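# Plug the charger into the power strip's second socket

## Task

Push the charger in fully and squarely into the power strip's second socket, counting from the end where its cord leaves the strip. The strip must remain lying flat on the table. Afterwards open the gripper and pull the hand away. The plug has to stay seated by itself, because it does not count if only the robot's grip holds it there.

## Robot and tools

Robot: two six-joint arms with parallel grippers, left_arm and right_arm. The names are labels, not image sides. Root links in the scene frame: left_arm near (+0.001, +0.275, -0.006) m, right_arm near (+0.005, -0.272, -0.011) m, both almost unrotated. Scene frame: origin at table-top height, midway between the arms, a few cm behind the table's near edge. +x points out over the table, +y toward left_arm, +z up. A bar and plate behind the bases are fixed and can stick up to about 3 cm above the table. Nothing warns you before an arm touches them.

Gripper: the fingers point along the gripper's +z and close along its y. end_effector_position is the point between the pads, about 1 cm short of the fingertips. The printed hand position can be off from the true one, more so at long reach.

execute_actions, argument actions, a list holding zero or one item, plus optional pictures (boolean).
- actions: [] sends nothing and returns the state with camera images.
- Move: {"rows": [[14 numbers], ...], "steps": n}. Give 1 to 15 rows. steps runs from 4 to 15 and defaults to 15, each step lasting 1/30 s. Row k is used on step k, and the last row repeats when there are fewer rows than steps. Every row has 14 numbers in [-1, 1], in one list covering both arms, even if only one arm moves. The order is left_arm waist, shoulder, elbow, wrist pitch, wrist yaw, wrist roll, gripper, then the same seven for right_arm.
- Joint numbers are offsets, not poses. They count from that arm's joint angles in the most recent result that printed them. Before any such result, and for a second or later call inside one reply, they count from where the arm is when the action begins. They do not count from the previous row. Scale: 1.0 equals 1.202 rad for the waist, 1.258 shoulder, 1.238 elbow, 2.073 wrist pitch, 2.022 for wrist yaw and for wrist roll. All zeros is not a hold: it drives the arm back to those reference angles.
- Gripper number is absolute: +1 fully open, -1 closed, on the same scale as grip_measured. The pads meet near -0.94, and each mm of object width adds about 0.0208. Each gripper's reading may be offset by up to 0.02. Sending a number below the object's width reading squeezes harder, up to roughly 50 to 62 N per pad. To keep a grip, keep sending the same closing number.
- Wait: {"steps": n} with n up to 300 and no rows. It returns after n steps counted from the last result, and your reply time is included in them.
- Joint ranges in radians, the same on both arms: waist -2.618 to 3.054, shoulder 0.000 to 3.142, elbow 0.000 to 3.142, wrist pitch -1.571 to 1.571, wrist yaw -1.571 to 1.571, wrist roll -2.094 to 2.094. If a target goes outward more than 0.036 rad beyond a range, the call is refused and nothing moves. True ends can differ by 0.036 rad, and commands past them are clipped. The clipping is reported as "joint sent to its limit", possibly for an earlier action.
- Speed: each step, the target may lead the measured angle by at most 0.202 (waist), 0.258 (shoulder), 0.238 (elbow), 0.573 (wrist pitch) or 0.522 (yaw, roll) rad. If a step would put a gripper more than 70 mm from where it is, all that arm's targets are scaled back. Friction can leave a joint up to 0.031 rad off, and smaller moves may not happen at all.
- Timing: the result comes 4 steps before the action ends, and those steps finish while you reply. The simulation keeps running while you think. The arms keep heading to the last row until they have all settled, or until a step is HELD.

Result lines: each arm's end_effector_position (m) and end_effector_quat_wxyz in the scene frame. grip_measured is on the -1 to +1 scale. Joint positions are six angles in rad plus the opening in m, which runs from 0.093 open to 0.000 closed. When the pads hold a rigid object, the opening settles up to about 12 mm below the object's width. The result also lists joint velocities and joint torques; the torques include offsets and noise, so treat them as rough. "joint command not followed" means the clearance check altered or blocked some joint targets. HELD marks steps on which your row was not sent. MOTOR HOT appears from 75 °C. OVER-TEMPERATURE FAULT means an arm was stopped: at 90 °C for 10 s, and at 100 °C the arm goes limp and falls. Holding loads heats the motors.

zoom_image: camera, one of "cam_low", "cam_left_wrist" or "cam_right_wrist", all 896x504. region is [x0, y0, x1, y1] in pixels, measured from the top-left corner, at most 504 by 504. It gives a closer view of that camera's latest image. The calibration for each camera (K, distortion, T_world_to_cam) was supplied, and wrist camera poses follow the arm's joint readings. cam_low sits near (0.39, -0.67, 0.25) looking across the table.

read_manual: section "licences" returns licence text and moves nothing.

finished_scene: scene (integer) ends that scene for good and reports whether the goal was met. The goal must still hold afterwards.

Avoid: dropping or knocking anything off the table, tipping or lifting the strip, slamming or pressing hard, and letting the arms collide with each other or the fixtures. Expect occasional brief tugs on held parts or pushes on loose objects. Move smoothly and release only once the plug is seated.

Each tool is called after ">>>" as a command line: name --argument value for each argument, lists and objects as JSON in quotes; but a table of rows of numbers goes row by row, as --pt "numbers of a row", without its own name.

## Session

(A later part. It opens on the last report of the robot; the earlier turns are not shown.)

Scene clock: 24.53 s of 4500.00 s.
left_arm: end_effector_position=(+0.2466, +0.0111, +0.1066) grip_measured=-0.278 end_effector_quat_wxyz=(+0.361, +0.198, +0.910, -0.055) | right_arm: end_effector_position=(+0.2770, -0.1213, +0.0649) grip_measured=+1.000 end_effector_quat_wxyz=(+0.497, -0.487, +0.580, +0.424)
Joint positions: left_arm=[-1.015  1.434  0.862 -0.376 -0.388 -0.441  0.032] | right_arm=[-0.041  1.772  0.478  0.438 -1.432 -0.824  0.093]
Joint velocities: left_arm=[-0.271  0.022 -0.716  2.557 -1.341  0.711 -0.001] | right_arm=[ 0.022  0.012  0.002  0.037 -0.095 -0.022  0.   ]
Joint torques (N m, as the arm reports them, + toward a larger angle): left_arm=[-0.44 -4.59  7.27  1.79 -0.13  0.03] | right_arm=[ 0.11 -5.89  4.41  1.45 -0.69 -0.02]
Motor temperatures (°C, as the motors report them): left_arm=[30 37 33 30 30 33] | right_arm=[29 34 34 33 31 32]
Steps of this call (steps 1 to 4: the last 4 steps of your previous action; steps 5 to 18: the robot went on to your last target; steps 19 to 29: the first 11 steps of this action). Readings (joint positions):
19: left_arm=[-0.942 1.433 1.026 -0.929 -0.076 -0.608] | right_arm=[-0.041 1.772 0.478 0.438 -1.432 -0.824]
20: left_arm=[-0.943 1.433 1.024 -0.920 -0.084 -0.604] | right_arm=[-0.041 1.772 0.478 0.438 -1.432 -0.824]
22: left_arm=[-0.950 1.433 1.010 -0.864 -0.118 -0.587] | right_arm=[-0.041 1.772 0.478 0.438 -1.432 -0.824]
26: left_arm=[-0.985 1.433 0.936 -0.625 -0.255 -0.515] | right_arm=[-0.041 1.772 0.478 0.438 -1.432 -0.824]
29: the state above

>>> execute_actions --actions '[{"rows": [[-0.035,0.022,-0.10,0.352,-0.149,0.088,-0.42,0,0,0,0,0,0,1],[-0.036,0.03,-0.106,0.366,-0.15,0.089,-0.42,0,0,0,0,0,0,1],[-0.036,0.043,-0.114,0.384,-0.15,0.089,-0.42,0,0,0,0,0,0,1],[-0.037,0.06,-0.125,0.405,-0.151,0.09,-0.42,0,0,0,0,0,0,1],[-0.037,0.08,-0.138,0.428,-0.151,0.09,-0.42,0,0,0,0,0,0,1],[-0.038,0.103,-0.152,0.452,-0.152,0.091,-0.42,0,0,0,0,0,0,1],[-0.038,0.127,-0.168,0.476,-0.152,0.091,-0.42,0,0,0,0,0,0,1],[-0.039,0.152,-0.184,0.50,-0.153,0.092,-0.42,0,0,0,0,0,0,1],[-0.039,0.176,-0.199,0.522,-0.153,0.092,-0.42,0,0,0,0,0,0,1],[-0.04,0.199,-0.214,0.542,-0.153,0.092,-0.42,0,0,0,0,0,0,1],[-0.04,0.22,-0.227,0.558,-0.153,0.092,-0.42,0,0,0,0,0,0,1],[-0.04,0.238,-0.239,0.571,-0.153,0.092,-0.42,0,0,0,0,0,0,1],[-0.04,0.253,-0.248,0.58,-0.153,0.092,-0.42,0,0,0,0,0,0,1],[-0.04,0.264,-0.255,0.584,-0.153,0.092,-0.42,0,0,0,0,0,0,1],[-0.04,0.271,-0.26,0.585,-0.153,0.092,-0.42,0,0,0,0,0,0,1]], "steps": 15}]'

>>> execute_actions --actions '[{"steps": 20}]' --pictures true

Scene clock: 25.27 s of 4500.00 s.
left_arm: end_effector_position=(+0.3001, -0.0210, +0.1220) grip_measured=-0.278 end_effector_quat_wxyz=(+0.593, +0.124, +0.790, -0.088) | right_arm: end_effector_position=(+0.2770, -0.1213, +0.0649) grip_measured=+1.000 end_effector_quat_wxyz=(+0.497, -0.487, +0.580, +0.424)
Joint positions: left_arm=[-1.05   1.647  0.636  0.606 -0.679 -0.267  0.032] | right_arm=[-0.041  1.772  0.478  0.438 -1.432 -0.824  0.093]
Joint velocities: left_arm=[-0.061  0.989 -0.628  0.96  -0.037  0.007 -0.001] | right_arm=[-0.017 -0.002 -0.017 -0.007 -0.022  0.022  0.   ]
Joint torques (N m, as the arm reports them, + toward a larger angle): left_arm=[-0.57 -7.02  5.9   2.37 -0.24  0.02] | right_arm=[ 0.13 -5.9   4.43  1.43 -0.69 -0.03]
Motor temperatures (°C, as the motors report them): left_arm=[30 37 34 30 30 33] | right_arm=[29 34 34 33 31 32]
Steps of this call (steps 1 to 4: the last 4 steps of your previous action; steps 5 to 11: the robot went on to your last target; steps 12 to 22: the first 11 steps of this action). Readings (joint positions):
12: left_arm=[-1.048 1.450 0.759 0.256 -0.652 -0.284] | right_arm=[-0.041 1.772 0.478 0.438 -1.432 -0.824]
13: left_arm=[-1.048 1.451 0.758 0.273 -0.657 -0.282] | right_arm=[-0.041 1.772 0.478 0.438 -1.432 -0.824]
15: left_arm=[-1.048 1.461 0.749 0.329 -0.666 -0.277] | right_arm=[-0.041 1.772 0.478 0.438 -1.432 -0.824]
19: left_arm=[-1.048 1.545 0.698 0.490 -0.677 -0.271] | right_arm=[-0.041 1.772 0.478 0.438 -1.432 -0.824]
22: the state above

Scene clock: 25.93 s of 4500.00 s.
left_arm: end_effector_position=(+0.2967, -0.0154, +0.0870) grip_measured=-0.278 end_effector_quat_wxyz=(+0.596, +0.124, +0.789, -0.086) | right_arm: end_effector_position=(+0.2770, -0.1213, +0.0649) grip_measured=+1.000 end_effector_quat_wxyz=(+0.497, -0.487, +0.580, +0.424)
Joint positions: left_arm=[-1.056  1.764  0.559  0.803 -0.689 -0.264  0.032] | right_arm=[-0.041  1.772  0.478  0.438 -1.432 -0.824  0.093]
Joint velocities: left_arm=[-0.007  0.017  0.017 -0.022  0.051 -0.022 -0.   ] | right_arm=[ 0.002  0.012 -0.002  0.007 -0.081  0.037  0.   ]
Joint torques (N m, as the arm reports them, + toward a larger angle): left_arm=[-0.36 -6.55  4.44  2.4  -0.17  0.04] | right_arm=[ 0.1  -5.86  4.4   1.44 -0.69 -0.02]
Motor temperatures (°C, as the motors report them): left_arm=[30 37 34 30 30 33] | right_arm=[29 34 34 33 31 32]
Kept back: nothing.
Steps of this call (steps 1 to 4: the last 4 steps of your previous action; steps 5 to 20: the robot went on to your last target). Readings (joint positions):
1: left_arm=[-1.051 1.680 0.615 0.636 -0.679 -0.267] | right_arm=[-0.041 1.772 0.478 0.438 -1.432 -0.824]
2: left_arm=[-1.053 1.711 0.596 0.662 -0.679 -0.266] | right_arm=[-0.041 1.772 0.478 0.438 -1.432 -0.824]
4: left_arm=[-1.056 1.751 0.568 0.722 -0.689 -0.265] | right_arm=[-0.041 1.772 0.478 0.438 -1.432 -0.824]
8: left_arm=[-1.056 1.764 0.559 0.770 -0.689 -0.264] | right_arm=[-0.041 1.772 0.478 0.438 -1.432 -0.824]
20: the state above
camera_calibration (this result's frames):
cam_left_wrist: T_world_to_cam=[[-0.301233, -0.953505, -0.00932552, 0.0703306], [-0.626315, 0.205222, -0.752072, 0.293963], [0.719018, -0.220708, -0.659015, -0.0739992], [0, 0, 0, 1]] pos_world=[0.258506, -0.00959946, 0.172971]
cam_right_wrist: T_world_to_cam=[[0.987026, -0.159556, -0.0179232, -0.292017], [-0.102757, -0.541966, -0.834094, 0.0551466], [0.123371, 0.825115, -0.551331, 0.181534], [0, 0, 0, 1]] pos_world=[0.271499, -0.166492, 0.140849]

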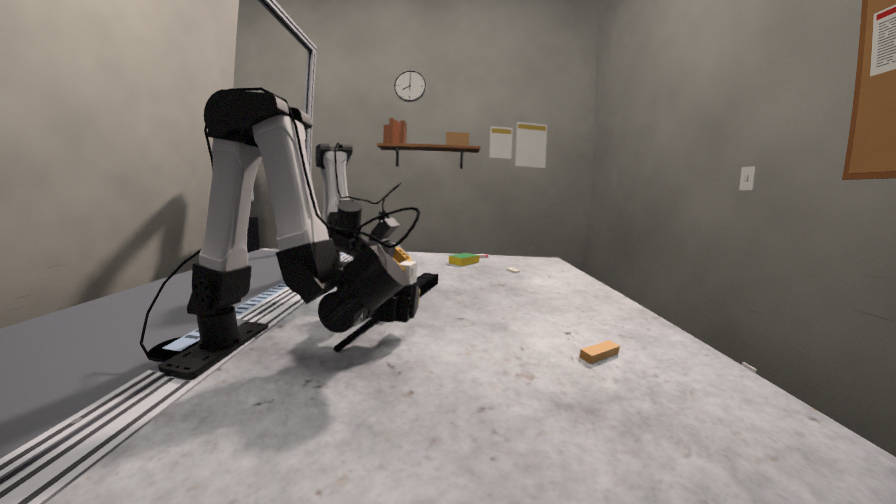

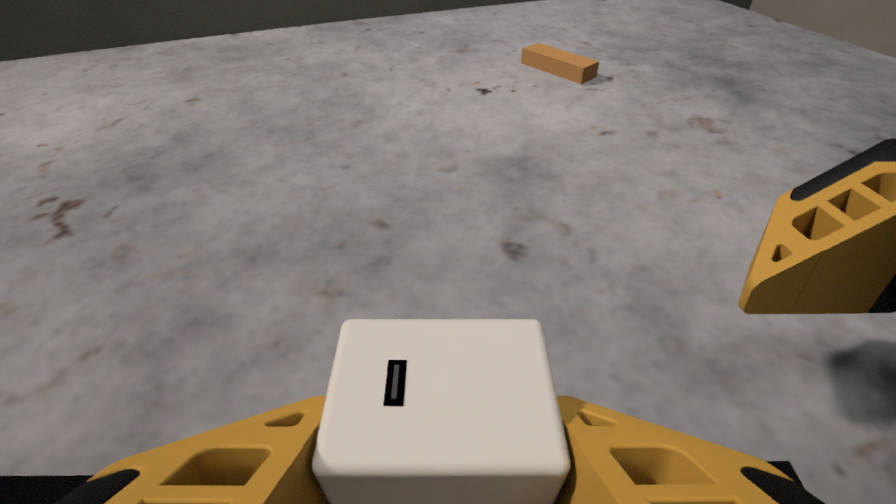

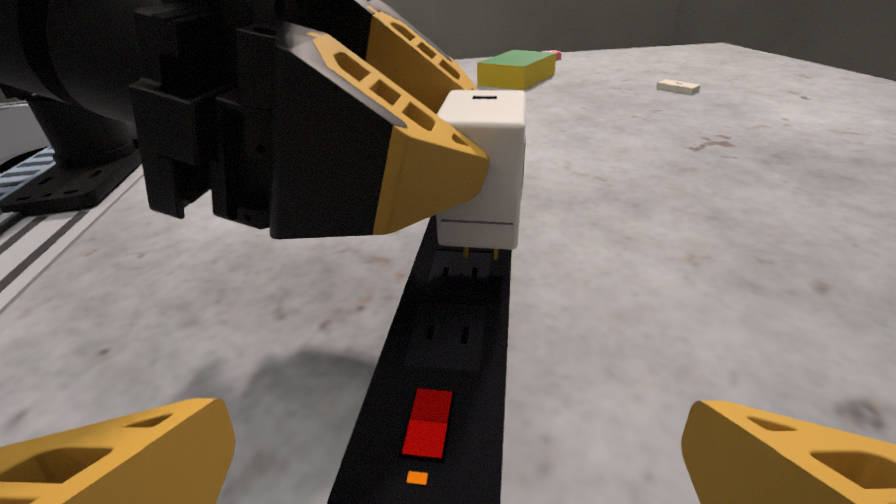

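>>> zoom_image --camera "cam_right_wrist" --region '[410, 200, 550, 300]'

Region (410, 200, 550, 300) of cam_right_wrist's 896x504 image, scaled by 3.600, with more detail than that image has; it fills the top 360 rows of this view, and the rest is white.

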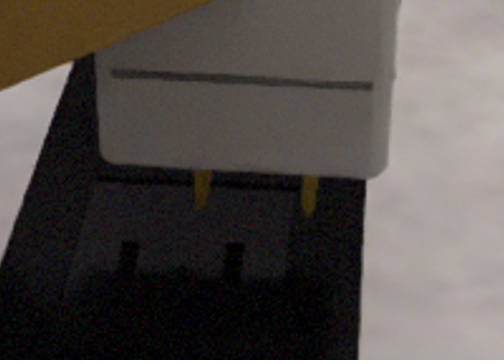

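>>> execute_actions --actions '[{"rows": [[-0.007,0.009,-0.017,0.02,-0.004,0,-0.42,0,0,0,0,0,0,1],[-0.009,0.010,-0.021,0.024,-0.005,-0.001,-0.42,0,0,0,0,0,0,1],[-0.010,0.011,-0.025,0.028,-0.006,-0.002,-0.42,0,0,0,0,0,0,1],[-0.012,0.012,-0.029,0.032,-0.007,-0.003,-0.42,0,0,0,0,0,0,1],[-0.013,0.013,-0.033,0.036,-0.008,-0.004,-0.42,0,0,0,0,0,0,1],[-0.015,0.014,-0.037,0.04,-0.009,-0.005,-0.42,0,0,0,0,0,0,1],[-0.016,0.015,-0.041,0.043,-0.010,-0.006,-0.42,0,0,0,0,0,0,1],[-0.018,0.016,-0.045,0.046,-0.011,-0.007,-0.42,0,0,0,0,0,0,1],[-0.019,0.017,-0.048,0.048,-0.0114,-0.0077,-0.42,0,0,0,0,0,0,1],[-0.020,0.0175,-0.0517,0.0497,-0.0114,-0.0077,-0.42,0,0,0,0,0,0,1]], "steps": 15}]'

>>> execute_actions --actions '[{"steps": 15}]' --pictures true

Scene clock: 31.83 s of 4500.00 s.
left_arm: end_effector_position=(+0.2894, -0.0119, +0.0817) grip_measured=-0.278 end_effector_quat_wxyz=(+0.598, +0.124, +0.787, -0.091) | right_arm: end_effector_position=(+0.2770, -0.1213, +0.0649) grip_measured=+1.000 end_effector_quat_wxyz=(+0.497, -0.487, +0.580, +0.424)
Joint positions: left_arm=[-1.069  1.77   0.518  0.858 -0.695 -0.268  0.032] | right_arm=[-0.041  1.772  0.478  0.438 -1.432 -0.824  0.093]
Joint velocities: left_arm=[-0.037  0.071 -0.1    0.066  0.022 -0.007  0.   ] | right_arm=[-0.007 -0.002 -0.002  0.022  0.037 -0.022  0.   ]
Joint torques (N m, as the arm reports them, + toward a larger angle): left_arm=[-0.42 -6.35  4.08  2.41 -0.25 -0.09] | right_arm=[ 0.15 -5.86  4.44  1.44 -0.69 -0.02]
Motor temperatures (°C, as the motors report them): left_arm=[30 37 34 32 30 33] | right_arm=[29 34 34 34 31 32]
Steps of this call (steps 1 to 15: the robot went on to your last target; steps 16 to 90: nothing new was sent; then 2.53 s passed at rest; steps 91 to 101: the first 11 steps of this action). Readings (joint positions):
91: left_arm=[-1.056 1.764 0.559 0.805 -0.689 -0.264] | right_arm=[-0.041 1.772 0.478 0.438 -1.432 -0.824]
92: left_arm=[-1.056 1.764 0.559 0.807 -0.689 -0.264] | right_arm=[-0.041 1.772 0.478 0.438 -1.432 -0.824]
94: left_arm=[-1.056 1.764 0.553 0.819 -0.689 -0.264] | right_arm=[-0.041 1.772 0.478 0.438 -1.432 -0.824]
98: left_arm=[-1.064 1.764 0.531 0.842 -0.692 -0.266] | right_arm=[-0.041 1.772 0.478 0.438 -1.432 -0.824]
101: the state above

Scene clock: 32.33 s of 4500.00 s.
left_arm: end_effector_position=(+0.2890, -0.0118, +0.0815) grip_measured=-0.278 end_effector_quat_wxyz=(+0.600, +0.122, +0.785, -0.094) | right_arm: end_effector_position=(+0.2770, -0.1213, +0.0649) grip_measured=+1.000 end_effector_quat_wxyz=(+0.497, -0.487, +0.580, +0.424)
Joint positions: left_arm=[-1.071  1.775  0.513  0.873 -0.697 -0.271  0.032] | right_arm=[-0.041  1.772  0.478  0.438 -1.432 -0.824  0.093]
Joint velocities: left_arm=[ 0.002  0.002 -0.002  0.066  0.007  0.037  0.001] | right_arm=[-0.007 -0.027 -0.012  0.022  0.007 -0.007  0.   ]
Joint torques (N m, as the arm reports them, + toward a larger angle): left_arm=[-0.47 -6.27  4.08  2.46 -0.22 -0.14] | right_arm=[ 0.17 -5.87  4.41  1.44 -0.68 -0.03]
Motor temperatures (°C, as the motors report them): left_arm=[30 37 34 32 30 33] | right_arm=[29 35 34 34 31 32]
Kept back: nothing.
Steps of this call (steps 1 to 4: the last 4 steps of your previous action; steps 5 to 15: the robot went on to your last target). Readings (joint positions):
1: left_arm=[-1.070 1.773 0.515 0.860 -0.695 -0.269] | right_arm=[-0.041 1.772 0.478 0.438 -1.432 -0.824]
2: left_arm=[-1.071 1.775 0.514 0.863 -0.696 -0.269] | right_arm=[-0.041 1.772 0.478 0.438 -1.432 -0.824]
4: left_arm=[-1.071 1.775 0.513 0.866 -0.697 -0.270] | right_arm=[-0.041 1.772 0.478 0.438 -1.432 -0.824]
8: left_arm=[-1.071 1.775 0.513 0.871 -0.697 -0.270] | right_arm=[-0.041 1.772 0.478 0.438 -1.432 -0.824]
15: the state above
camera_calibration (this result's frames):
cam_left_wrist: T_world_to_cam=[[-0.307281, -0.951609, 0.00444392, 0.0720152], [-0.618988, 0.196324, -0.760467, 0.282723], [0.722795, -0.236427, -0.649361, -0.0732725], [0, 0, 0, 1]] pos_world=[0.250092, -0.00429859, 0.167101]
cam_right_wrist: T_world_to_cam=[[0.987026, -0.159556, -0.0179232, -0.292017], [-0.102757, -0.541966, -0.834094, 0.0551466], [0.123371, 0.825115, -0.551331, 0.181534], [0, 0, 0, 1]] pos_world=[0.271499, -0.166492, 0.140849]

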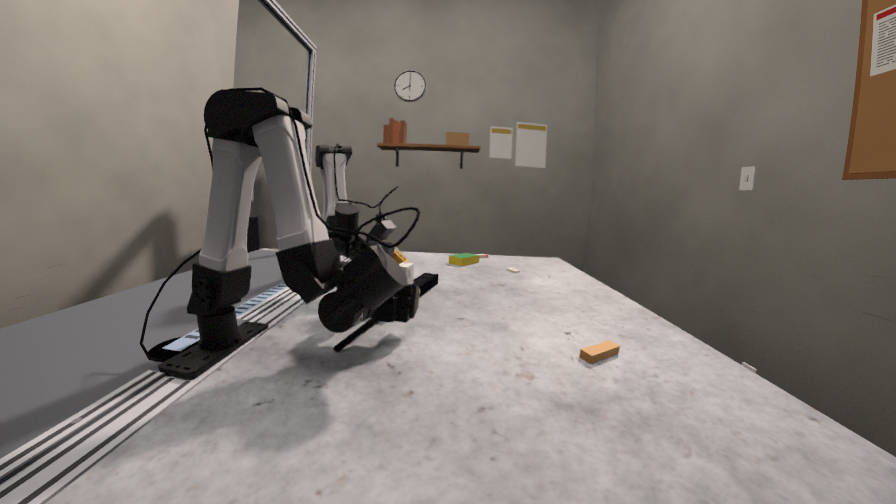

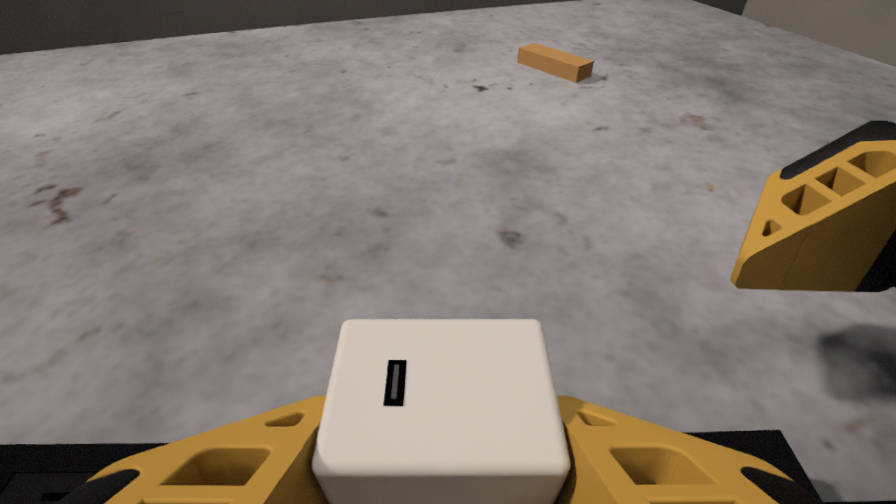

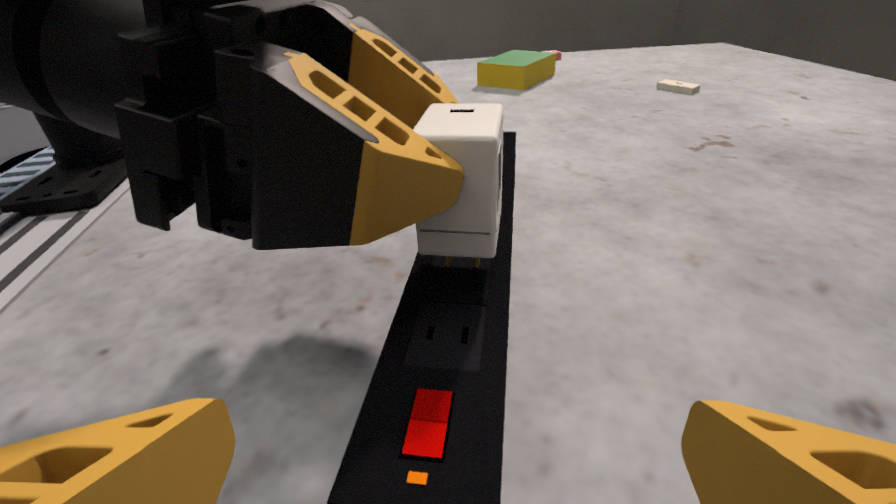

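>>> zoom_image --camera "cam_right_wrist" --region '[410, 200, 550, 300]'

Region (410, 200, 550, 300) of cam_right_wrist's 896x504 image, scaled by 3.600, with more detail than that image has; it fills the top 360 rows of this view, and the rest is white.

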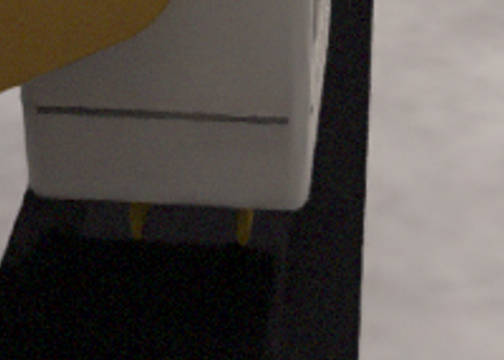

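>>> zoom_image --camera "cam_left_wrist" --region '[0, 420, 200, 504]'

>>> zoom_image --camera "cam_left_wrist" --region '[660, 410, 880, 504]'

Region (0, 420, 200, 504) of cam_left_wrist's 896x504 image, scaled by 2.520, with more detail than that image has; it fills the top 212 rows of this view, and the rest is white.

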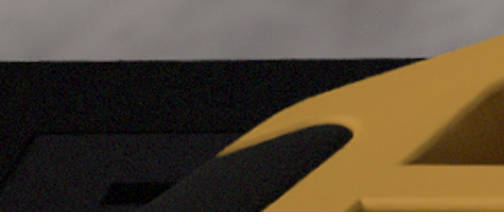

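Region (660, 410, 880, 504) of cam_left_wrist's 896x504 image, scaled by 2.291, with more detail than that image has; it fills the top 215 rows of this view, and the rest is white.

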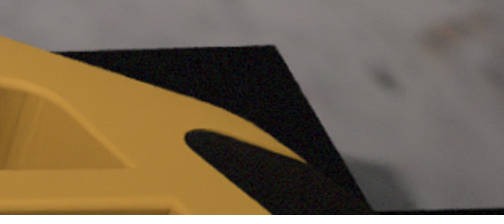

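>>> zoom_image --camera "cam_left_wrist" --region '[300, 300, 580, 504]'

Region (300, 300, 580, 504) of cam_left_wrist's 896x504 image, scaled by 1.800, with more detail than that image has; it fills the top 367 rows of this view, and the rest is white.

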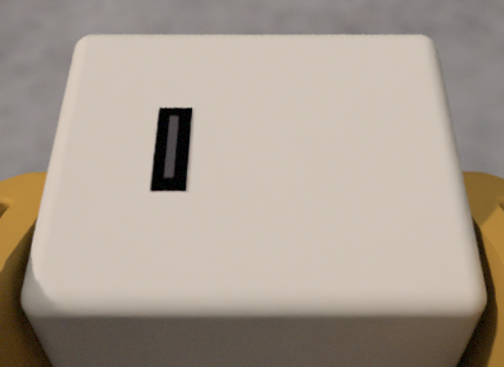

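>>> execute_actions --actions '[{"rows": [[-0.008,0.009,0.0,0.016,-0.008,-0.004,-0.42,0,0,0,0,0,0,1],[-0.009,0.009,0.012,0.016,-0.009,-0.005,-0.42,0,0,0,0,0,0,1],[-0.011,0.009,0.019,0.014,-0.011,-0.006,-0.42,0,0,0,0,0,0,1],[-0.013,0.009,0.022,0.010,-0.013,-0.007,-0.42,0,0,0,0,0,0,1],[-0.015,0.010,0.024,0.007,-0.015,-0.008,-0.42,0,0,0,0,0,0,1],[-0.017,0.010,0.026,0.004,-0.017,-0.009,-0.42,0,0,0,0,0,0,1],[-0.019,0.010,0.028,0.002,-0.019,-0.010,-0.42,0,0,0,0,0,0,1],[-0.021,0.011,0.030,0,-0.021,-0.012,-0.42,0,0,0,0,0,0,1],[-0.023,0.011,0.032,-0.002,-0.023,-0.013,-0.42,0,0,0,0,0,0,1],[-0.025,0.0115,0.034,-0.004,-0.025,-0.014,-0.42,0,0,0,0,0,0,1],[-0.0265,0.0119,0.0355,-0.006,-0.0267,-0.015,-0.42,0,0,0,0,0,0,1],[-0.0272,0.0119,0.0363,-0.0075,-0.0267,-0.0151,-0.42,0,0,0,0,0,0,1],[-0.0272,0.0119,0.0363,-0.0087,-0.0267,-0.0151,-0.42,0,0,0,0,0,0,1]], "steps": 15}]'

>>> execute_actions --actions '[{"steps": 15}]' --pictures true

Scene clock: 38.20 s of 4500.00 s.
left_arm: end_effector_position=(+0.2852, -0.0138, +0.0814) grip_measured=-0.278 end_effector_quat_wxyz=(+0.600, +0.119, +0.786, -0.091) | right_arm: end_effector_position=(+0.2770, -0.1213, +0.0649) grip_measured=+1.000 end_effector_quat_wxyz=(+0.497, -0.487, +0.580, +0.424)
Joint positions: left_arm=[-1.09   1.775  0.518  0.859 -0.723 -0.284  0.032] | right_arm=[-0.041  1.772  0.478  0.438 -1.432 -0.824  0.093]
Joint velocities: left_arm=[-0.051 -0.007  0.095 -0.168 -0.022 -0.095 -0.001] | right_arm=[ 0.002  0.002  0.002 -0.022 -0.022  0.051  0.   ]
Joint torques (N m, as the arm reports them, + toward a larger angle): left_arm=[-0.74 -6.06  8.95  2.26 -0.25 -0.06] | right_arm=[ 0.15 -5.85  4.41  1.44 -0.69 -0.03]
Motor temperatures (°C, as the motors report them): left_arm=[30 37 34 33 30 33] | right_arm=[29 35 34 34 31 32]
Steps of this call (steps 1 to 15: the robot went on to your last target; steps 16 to 90: nothing new was sent; then 2.50 s passed at rest; steps 91 to 101: the first 11 steps of this action). Readings (joint positions):
91: left_arm=[-1.071 1.775 0.513 0.874 -0.698 -0.271] | right_arm=[-0.041 1.772 0.478 0.438 -1.432 -0.824]
92: left_arm=[-1.071 1.775 0.513 0.874 -0.698 -0.271] | right_arm=[-0.041 1.772 0.478 0.438 -1.432 -0.824]
94: left_arm=[-1.072 1.775 0.513 0.874 -0.702 -0.273] | right_arm=[-0.041 1.772 0.478 0.438 -1.432 -0.824]
98: left_arm=[-1.082 1.775 0.513 0.871 -0.713 -0.278] | right_arm=[-0.041 1.772 0.478 0.438 -1.432 -0.824]
101: the state above

Scene clock: 38.70 s of 4500.00 s.
left_arm: end_effector_position=(+0.2855, -0.0150, +0.0827) grip_measured=-0.278 end_effector_quat_wxyz=(+0.601, +0.114, +0.786, -0.089) | right_arm: end_effector_position=(+0.2770, -0.1213, +0.0649) grip_measured=+1.000 end_effector_quat_wxyz=(+0.497, -0.487, +0.580, +0.424)
Joint positions: left_arm=[-1.095  1.775  0.529  0.844 -0.736 -0.293  0.032] | right_arm=[-0.041  1.772  0.478  0.438 -1.432 -0.824  0.093]
Joint velocities: left_arm=[-0.017 -0.002 -0.007 -0.007  0.037 -0.022 -0.   ] | right_arm=[-0.017 -0.007 -0.017  0.037 -0.022 -0.007  0.   ]
Joint torques (N m, as the arm reports them, + toward a larger angle): left_arm=[-0.47 -6.1   8.8   2.25 -0.22 -0.06] | right_arm=[ 0.13 -5.88  4.37  1.45 -0.69 -0.02]
Motor temperatures (°C, as the motors report them): left_arm=[30 37 34 34 30 33] | right_arm=[29 35 34 34 31 32]
Kept back: nothing.
Steps of this call (steps 1 to 4: the last 4 steps of your previous action; steps 5 to 15: the robot went on to your last target). Readings (joint positions):
1: left_arm=[-1.092 1.775 0.522 0.856 -0.725 -0.286] | right_arm=[-0.041 1.772 0.478 0.438 -1.432 -0.824]
2: left_arm=[-1.093 1.775 0.525 0.854 -0.727 -0.287] | right_arm=[-0.041 1.772 0.478 0.438 -1.432 -0.824]
4: left_arm=[-1.095 1.775 0.529 0.852 -0.730 -0.289] | right_arm=[-0.041 1.772 0.478 0.438 -1.432 -0.824]
8: left_arm=[-1.095 1.775 0.529 0.847 -0.734 -0.291] | right_arm=[-0.041 1.772 0.478 0.438 -1.432 -0.824]
15: the state above
camera_calibration (this result's frames):
cam_left_wrist: T_world_to_cam=[[-0.290296, -0.956919, 0.00580806, 0.0628614], [-0.622195, 0.184134, -0.7609, 0.282889], [0.72705, -0.2245, -0.648843, -0.0718439], [0, 0, 0, 1]] pos_world=[0.246494, -0.00806516, 0.168269]
cam_right_wrist: T_world_to_cam=[[0.987026, -0.159556, -0.0179232, -0.292017], [-0.102757, -0.541966, -0.834094, 0.0551466], [0.123371, 0.825115, -0.551331, 0.181534], [0, 0, 0, 1]] pos_world=[0.271499, -0.166492, 0.140849]

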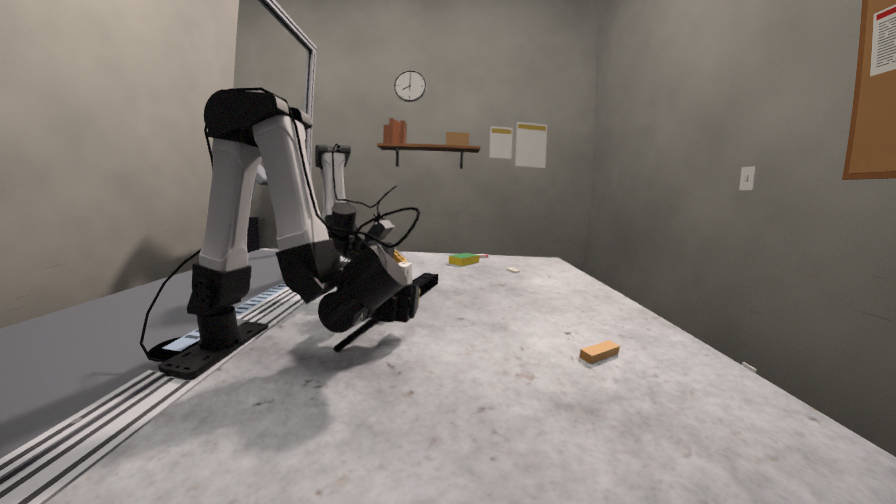

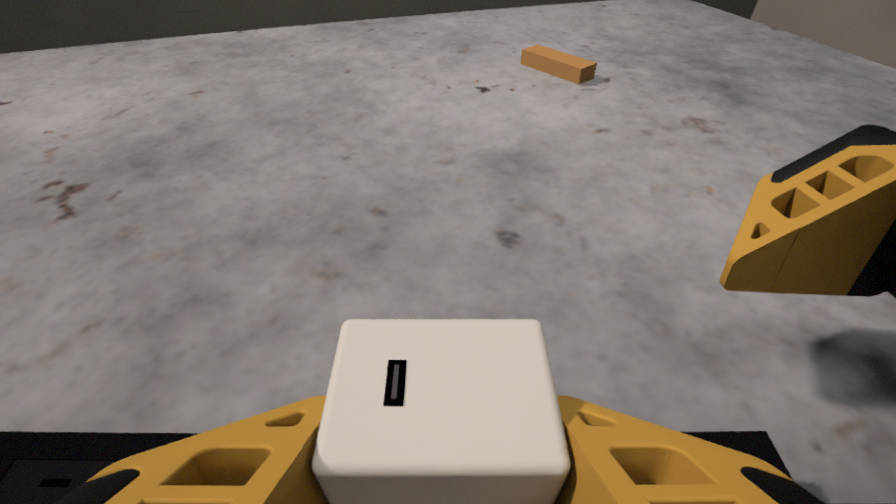

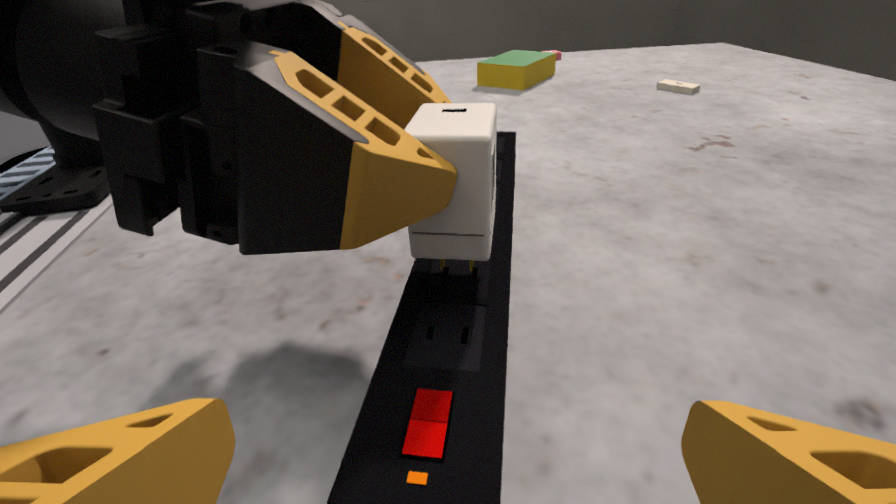

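>>> zoom_image --camera "cam_right_wrist" --region '[410, 230, 510, 300]'

>>> zoom_image --camera "cam_left_wrist" --region '[0, 420, 200, 504]'

>>> zoom_image --camera "cam_left_wrist" --region '[660, 410, 880, 504]'

Region (410, 230, 510, 300) of cam_right_wrist's 896x504 image, scaled by 5.040, with more detail than that image has; it fills the top 353 rows of this view, and the rest is white.

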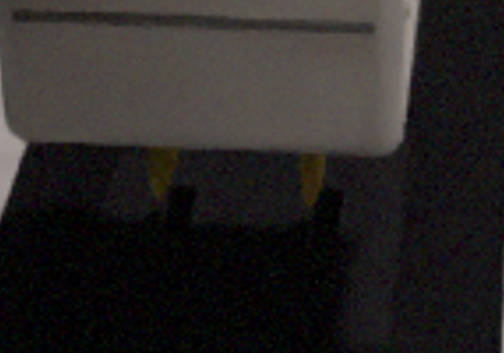

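Region (0, 420, 200, 504) of cam_left_wrist's 896x504 image, scaled by 2.520, with more detail than that image has; it fills the top 212 rows of this view, and the rest is white.

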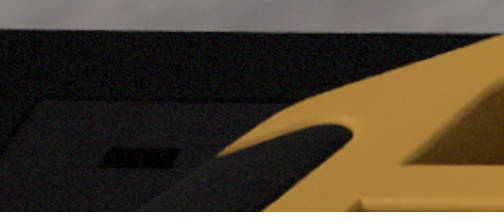

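Region (660, 410, 880, 504) of cam_left_wrist's 896x504 image, scaled by 2.291, with more detail than that image has; it fills the top 215 rows of this view, and the rest is white.

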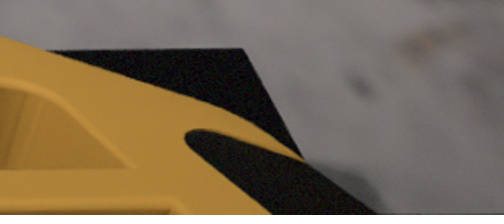

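>>> execute_actions --actions '[{"rows": [[-0.007,0.010,0.020,0.010,-0.0075,-0.0043,-0.42,0,0,0,0,0,0,1],[-0.007,0.011,0.016,0.014,-0.0078,-0.0045,-0.42,0,0,0,0,0,0,1],[-0.007,0.012,0.012,0.017,-0.008,-0.0047,-0.42,0,0,0,0,0,0,1],[-0.007,0.013,0.008,0.019,-0.0083,-0.0049,-0.42,0,0,0,0,0,0,1],[-0.007,0.0145,0.005,0.021,-0.0086,-0.0051,-0.42,0,0,0,0,0,0,1],[-0.007,0.016,0.002,0.023,-0.009,-0.0053,-0.42,0,0,0,0,0,0,1],[-0.007,0.0175,0,0.0245,-0.0094,-0.0053,-0.42,0,0,0,0,0,0,1],[-0.007,0.019,0,0.026,-0.0094,-0.0053,-0.42,0,0,0,0,0,0,1],[-0.007,0.0205,0,0.027,-0.0094,-0.0053,-0.42,0,0,0,0,0,0,1],[-0.007,0.0215,0,0.027,-0.0094,-0.0053,-0.42,0,0,0,0,0,0,1],[-0.007,0.0223,0,0.027,-0.0094,-0.0053,-0.42,0,0,0,0,0,0,1]], "steps": 15}]'

>>> execute_actions --actions '[{"steps": 15}]' --pictures true

>>> zoom_image --camera "cam_right_wrist" --region '[410, 230, 510, 300]'

Scene clock: 45.77 s of 4500.00 s.
left_arm: end_effector_position=(+0.2863, -0.0154, +0.0818) grip_measured=-0.278 end_effector_quat_wxyz=(+0.603, +0.111, +0.785, -0.091) | right_arm: end_effector_position=(+0.2770, -0.1213, +0.0649) grip_measured=+1.000 end_effector_quat_wxyz=(+0.497, -0.487, +0.580, +0.424)
Joint positions: left_arm=[-1.095  1.788  0.529  0.863 -0.739 -0.294  0.032] | right_arm=[-0.041  1.772  0.478  0.438 -1.432 -0.824  0.093]
Joint velocities: left_arm=[-0.017  0.076  0.007  0.066 -0.037 -0.081 -0.   ] | right_arm=[-0.017 -0.002 -0.002  0.007  0.037 -0.051  0.   ]
Joint torques (N m, as the arm reports them, + toward a larger angle): left_arm=[-0.45 -6.44  6.    2.41 -0.21 -0.1 ] | right_arm=[ 0.11 -5.87  4.42  1.44 -0.69 -0.03]
Motor temperatures (°C, as the motors report them): left_arm=[30 37 34 34 30 33] | right_arm=[29 36 34 34 31 32]
Steps of this call (steps 1 to 15: the robot went on to your last target; steps 16 to 90: nothing new was sent; then 3.70 s passed at rest; steps 91 to 101: the first 11 steps of this action). Readings (joint positions):
91: left_arm=[-1.095 1.775 0.529 0.844 -0.737 -0.293] | right_arm=[-0.041 1.772 0.478 0.438 -1.432 -0.824]
92: left_arm=[-1.095 1.775 0.529 0.844 -0.737 -0.293] | right_arm=[-0.041 1.772 0.478 0.438 -1.432 -0.824]
94: left_arm=[-1.095 1.775 0.529 0.845 -0.737 -0.293] | right_arm=[-0.041 1.772 0.478 0.438 -1.432 -0.824]
98: left_arm=[-1.095 1.778 0.529 0.857 -0.739 -0.294] | right_arm=[-0.041 1.772 0.478 0.438 -1.432 -0.824]
101: the state above

Scene clock: 46.27 s of 4500.00 s.
left_arm: end_effector_position=(+0.2865, -0.0155, +0.0812) grip_measured=-0.278 end_effector_quat_wxyz=(+0.603, +0.110, +0.785, -0.091) | right_arm: end_effector_position=(+0.2770, -0.1213, +0.0649) grip_measured=+1.000 end_effector_quat_wxyz=(+0.497, -0.487, +0.580, +0.424)
Joint positions: left_arm=[-1.095  1.792  0.529  0.868 -0.74  -0.295  0.032] | right_arm=[-0.041  1.772  0.478  0.438 -1.432 -0.824  0.093]
Joint velocities: left_arm=[-0.007  0.007  0.002 -0.007 -0.022 -0.066 -0.   ] | right_arm=[-0.022  0.012 -0.022  0.022  0.037 -0.022  0.   ]
Joint torques (N m, as the arm reports them, + toward a larger angle): left_arm=[-0.41 -6.47  5.91  2.37 -0.23 -0.12] | right_arm=[ 0.13 -5.86  4.43  1.44 -0.69 -0.02]
Motor temperatures (°C, as the motors report them): left_arm=[30 37 34 34 30 33] | right_arm=[29 36 34 34 31 32]
Kept back: nothing.
Steps of this call (steps 1 to 4: the last 4 steps of your previous action; steps 5 to 15: the robot went on to your last target). Readings (joint positions):
1: left_arm=[-1.095 1.789 0.529 0.864 -0.740 -0.294] | right_arm=[-0.041 1.772 0.478 0.438 -1.432 -0.824]
2: left_arm=[-1.095 1.791 0.529 0.864 -0.740 -0.294] | right_arm=[-0.041 1.772 0.478 0.438 -1.432 -0.824]
4: left_arm=[-1.095 1.792 0.529 0.864 -0.740 -0.294] | right_arm=[-0.041 1.772 0.478 0.438 -1.432 -0.824]
8: left_arm=[-1.095 1.792 0.529 0.867 -0.740 -0.294] | right_arm=[-0.041 1.772 0.478 0.438 -1.432 -0.824]
15: the state above
All arms were judged still, so your last target was given up. Only a new action makes them travel on or press farther. Fingers that are still opening or closing keep moving.
camera_calibration (this result's frames):
cam_left_wrist: T_world_to_cam=[[-0.28625, -0.958076, 0.0123303, 0.0609332], [-0.619561, 0.175263, -0.765132, 0.281824], [0.730893, -0.226658, -0.643756, -0.0752015], [0, 0, 0, 1]] pos_world=[0.247013, -0.00805965, 0.16647]
cam_right_wrist: T_world_to_cam=[[0.987026, -0.159556, -0.0179232, -0.292017], [-0.102757, -0.541966, -0.834094, 0.0551466], [0.123371, 0.825115, -0.551331, 0.181534], [0, 0, 0, 1]] pos_world=[0.271499, -0.166492, 0.140849]

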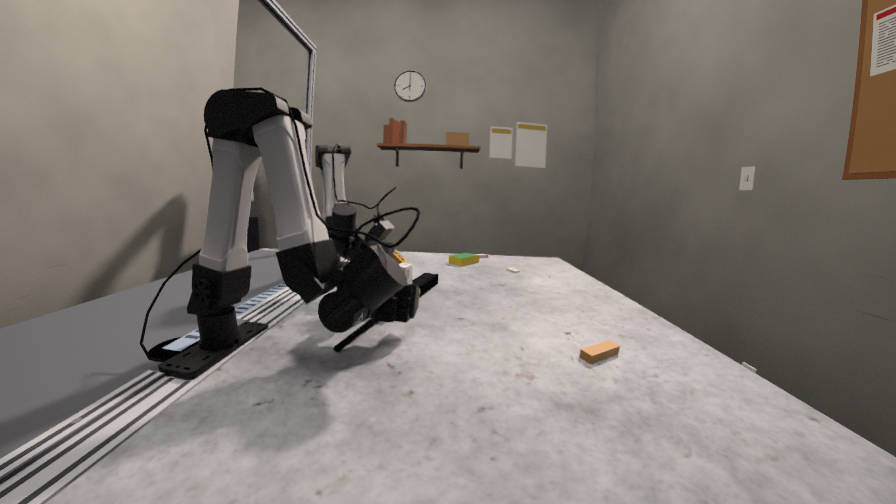

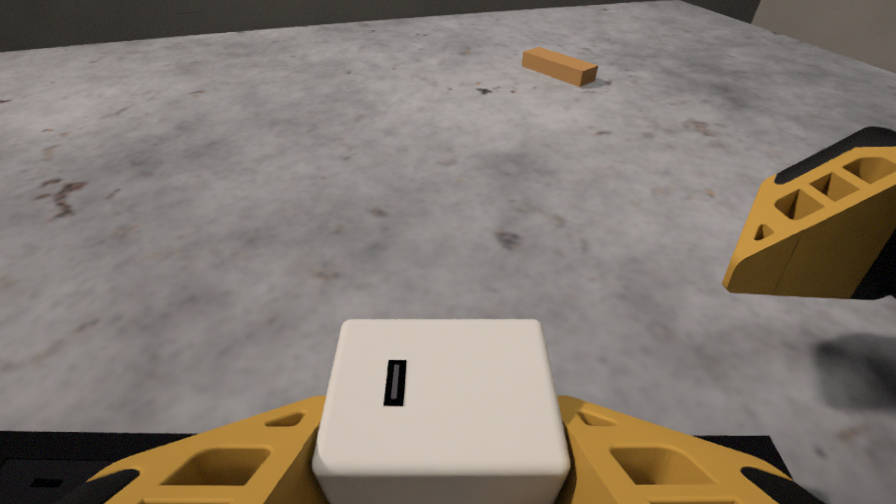

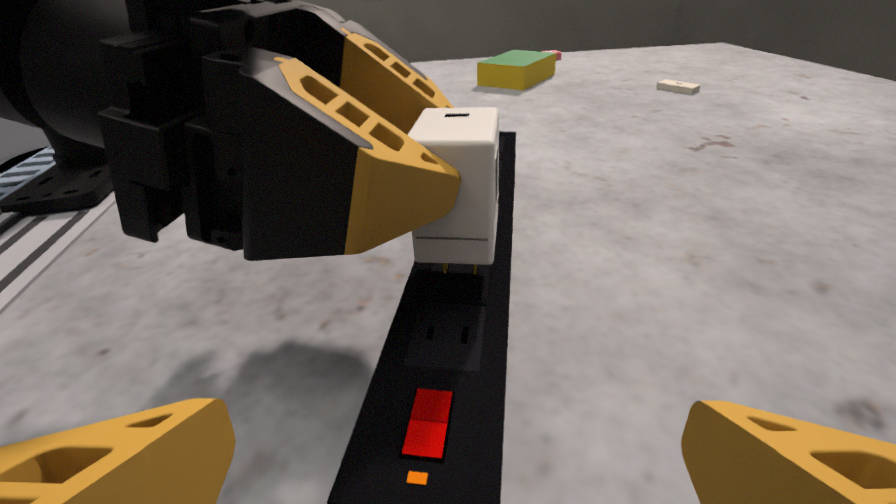

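Region (410, 230, 510, 300) of cam_right_wrist's 896x504 image, scaled by 5.040, with more detail than that image has; it fills the top 353 rows of this view, and the rest is white.

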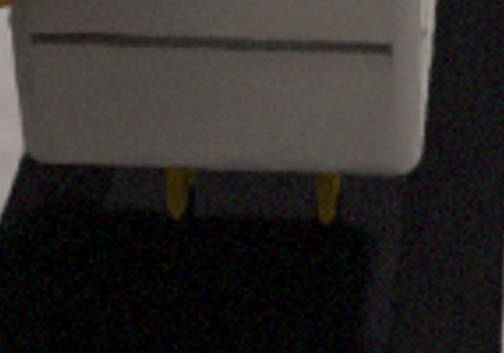

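>>> zoom_image --camera "cam_left_wrist" --region '[0, 420, 200, 504]'

>>> zoom_image --camera "cam_left_wrist" --region '[660, 410, 880, 504]'

Region (0, 420, 200, 504) of cam_left_wrist's 896x504 image, scaled by 2.520, with more detail than that image has; it fills the top 212 rows of this view, and the rest is white.

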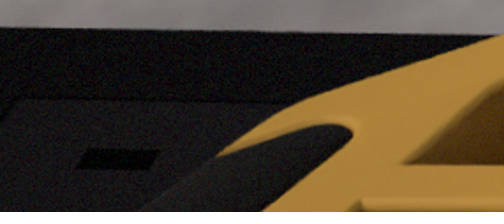

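Region (660, 410, 880, 504) of cam_left_wrist's 896x504 image, scaled by 2.291, with more detail than that image has; it fills the top 215 rows of this view, and the rest is white.

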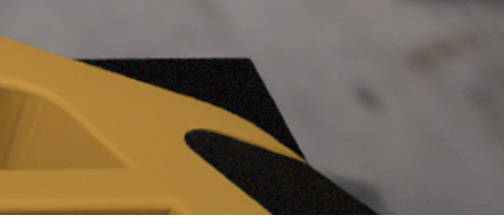

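>>> execute_actions --actions '[{"rows": [[-0.007,0.009,-0.002,0.0155,-0.007,-0.004,-0.42,0,0,0,0,0,0,1],[-0.007,0.010,-0.004,0.016,-0.007,-0.004,-0.42,0,0,0,0,0,0,1],[-0.007,0.011,-0.006,0.0165,-0.007,-0.004,-0.42,0,0,0,0,0,0,1],[-0.007,0.012,-0.008,0.017,-0.007,-0.004,-0.42,0,0,0,0,0,0,1],[-0.007,0.013,-0.0097,0.0175,-0.007,-0.004,-0.42,0,0,0,0,0,0,1],[-0.007,0.014,-0.0097,0.018,-0.007,-0.004,-0.42,0,0,0,0,0,0,1],[-0.007,0.015,-0.0097,0.0183,-0.007,-0.004,-0.42,0,0,0,0,0,0,1],[-0.007,0.016,-0.0097,0.0186,-0.007,-0.004,-0.42,0,0,0,0,0,0,1],[-0.007,0.017,-0.0097,0.0186,-0.007,-0.004,-0.42,0,0,0,0,0,0,1],[-0.007,0.0175,-0.0097,0.0186,-0.007,-0.004,-0.42,0,0,0,0,0,0,1]], "steps": 15}]'

>>> execute_actions --actions '[{"steps": 10}]' --pictures true

>>> zoom_image --camera "cam_right_wrist" --region '[410, 230, 510, 300]'

Scene clock: 47.93 s of 4500.00 s.
left_arm: end_effector_position=(+0.2867, -0.0159, +0.0814) grip_measured=-0.278 end_effector_quat_wxyz=(+0.604, +0.109, +0.784, -0.092) | right_arm: end_effector_position=(+0.2770, -0.1213, +0.0649) grip_measured=+1.000 end_effector_quat_wxyz=(+0.497, -0.487, +0.580, +0.424)
Joint positions: left_arm=[-1.095  1.795  0.529  0.876 -0.741 -0.295  0.032] | right_arm=[-0.041  1.772  0.478  0.438 -1.432 -0.824  0.093]
Joint velocities: left_arm=[-0.007  0.051 -0.002  0.037  0.007 -0.007  0.   ] | right_arm=[ 0.002  0.002 -0.017  0.022 -0.007 -0.022  0.   ]
Joint torques (N m, as the arm reports them, + toward a larger angle): left_arm=[-0.47 -6.06  4.63  2.33 -0.19 -0.12] | right_arm=[ 0.15 -5.89  4.38  1.43 -0.69 -0.03]
Motor temperatures (°C, as the motors report them): left_arm=[30 37 34 35 30 33] | right_arm=[29 36 34 34 31 32]
Steps of this call (steps 1 to 39: nothing new was sent; steps 40 to 50: the first 11 steps of this action). Readings (joint positions):
40: left_arm=[-1.095 1.792 0.529 0.869 -0.740 -0.295] | right_arm=[-0.041 1.772 0.478 0.438 -1.432 -0.824]
41: left_arm=[-1.095 1.792 0.529 0.869 -0.740 -0.295] | right_arm=[-0.041 1.772 0.478 0.438 -1.432 -0.824]
43: left_arm=[-1.095 1.792 0.529 0.870 -0.740 -0.295] | right_arm=[-0.041 1.772 0.478 0.438 -1.432 -0.824]
47: left_arm=[-1.095 1.792 0.529 0.872 -0.740 -0.295] | right_arm=[-0.041 1.772 0.478 0.438 -1.432 -0.824]
50: the state above

Scene clock: 48.27 s of 4500.00 s.
left_arm: end_effector_position=(+0.2867, -0.0156, +0.0788) grip_measured=-0.278 end_effector_quat_wxyz=(+0.603, +0.111, +0.785, -0.090) | right_arm: end_effector_position=(+0.2770, -0.1213, +0.0649) grip_measured=+1.000 end_effector_quat_wxyz=(+0.497, -0.487, +0.580, +0.424)
Joint positions: left_arm=[-1.095  1.802  0.529  0.877 -0.741 -0.295  0.032] | right_arm=[-0.041  1.772  0.478  0.438 -1.432 -0.824  0.093]
Joint velocities: left_arm=[ 0.012  0.007 -0.002  0.051 -0.037  0.007 -0.001] | right_arm=[-0.007 -0.012 -0.002 -0.066 -0.007 -0.022  0.   ]
Joint torques (N m, as the arm reports them, + toward a larger angle): left_arm=[-0.43 -6.48  4.66  2.37 -0.22 -0.11] | right_arm=[ 0.14 -5.86  4.4   1.45 -0.7  -0.03]
Motor temperatures (°C, as the motors report them): left_arm=[30 37 34 35 30 33] | right_arm=[29 36 34 34 31 32]
Kept back: nothing.
Steps of this call (steps 1 to 4: the last 4 steps of your previous action; steps 5 to 10: the robot went on to your last target). Readings (joint positions):
1: left_arm=[-1.095 1.798 0.529 0.877 -0.741 -0.295] | right_arm=[-0.041 1.772 0.478 0.438 -1.432 -0.824]
2: left_arm=[-1.095 1.800 0.529 0.877 -0.741 -0.295] | right_arm=[-0.041 1.772 0.478 0.438 -1.432 -0.824]
4: left_arm=[-1.095 1.802 0.529 0.877 -0.741 -0.295] | right_arm=[-0.041 1.772 0.478 0.438 -1.432 -0.824]
8: left_arm=[-1.095 1.802 0.529 0.877 -0.741 -0.295] | right_arm=[-0.041 1.772 0.478 0.438 -1.432 -0.824]
10: the state above
camera_calibration (this result's frames):
cam_left_wrist: T_world_to_cam=[[-0.285501, -0.95832, 0.0105298, 0.0608492], [-0.620335, 0.176412, -0.76424, 0.280325], [0.730529, -0.224724, -0.644846, -0.0767339], [0, 0, 0, 1]] pos_world=[0.247324, -0.00838356, 0.164113]
cam_right_wrist: T_world_to_cam=[[0.987026, -0.159556, -0.0179232, -0.292017], [-0.102757, -0.541966, -0.834094, 0.0551466], [0.123371, 0.825115, -0.551331, 0.181534], [0, 0, 0, 1]] pos_world=[0.271499, -0.166492, 0.140849]

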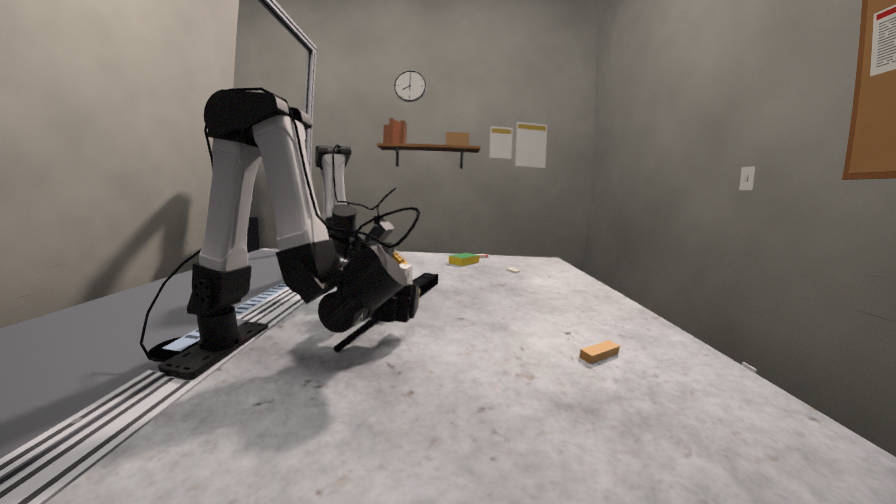

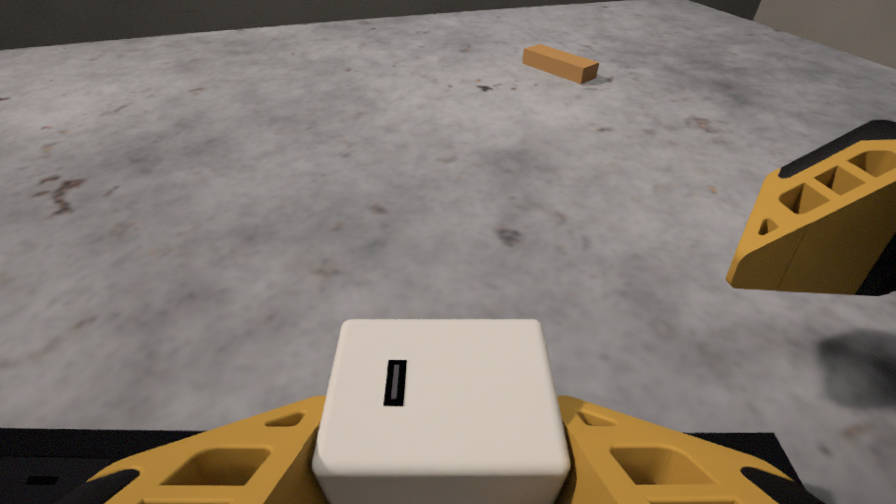

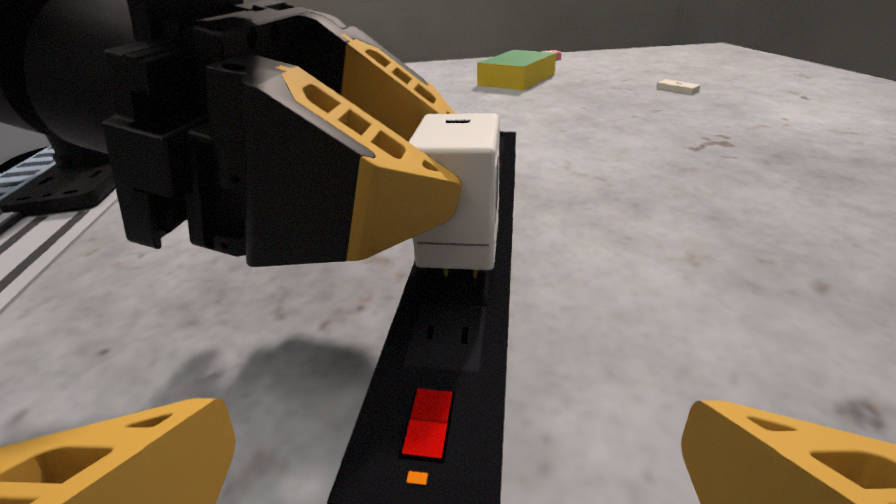

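Region (410, 230, 510, 300) of cam_right_wrist's 896x504 image, scaled by 5.040, with more detail than that image has; it fills the top 353 rows of this view, and the rest is white.

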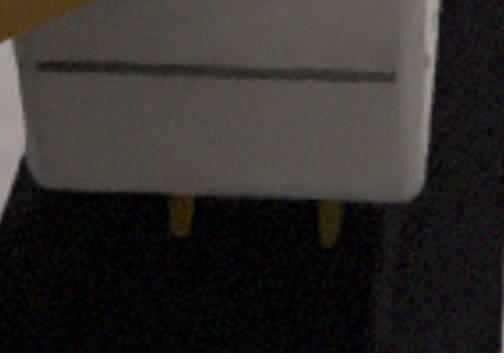

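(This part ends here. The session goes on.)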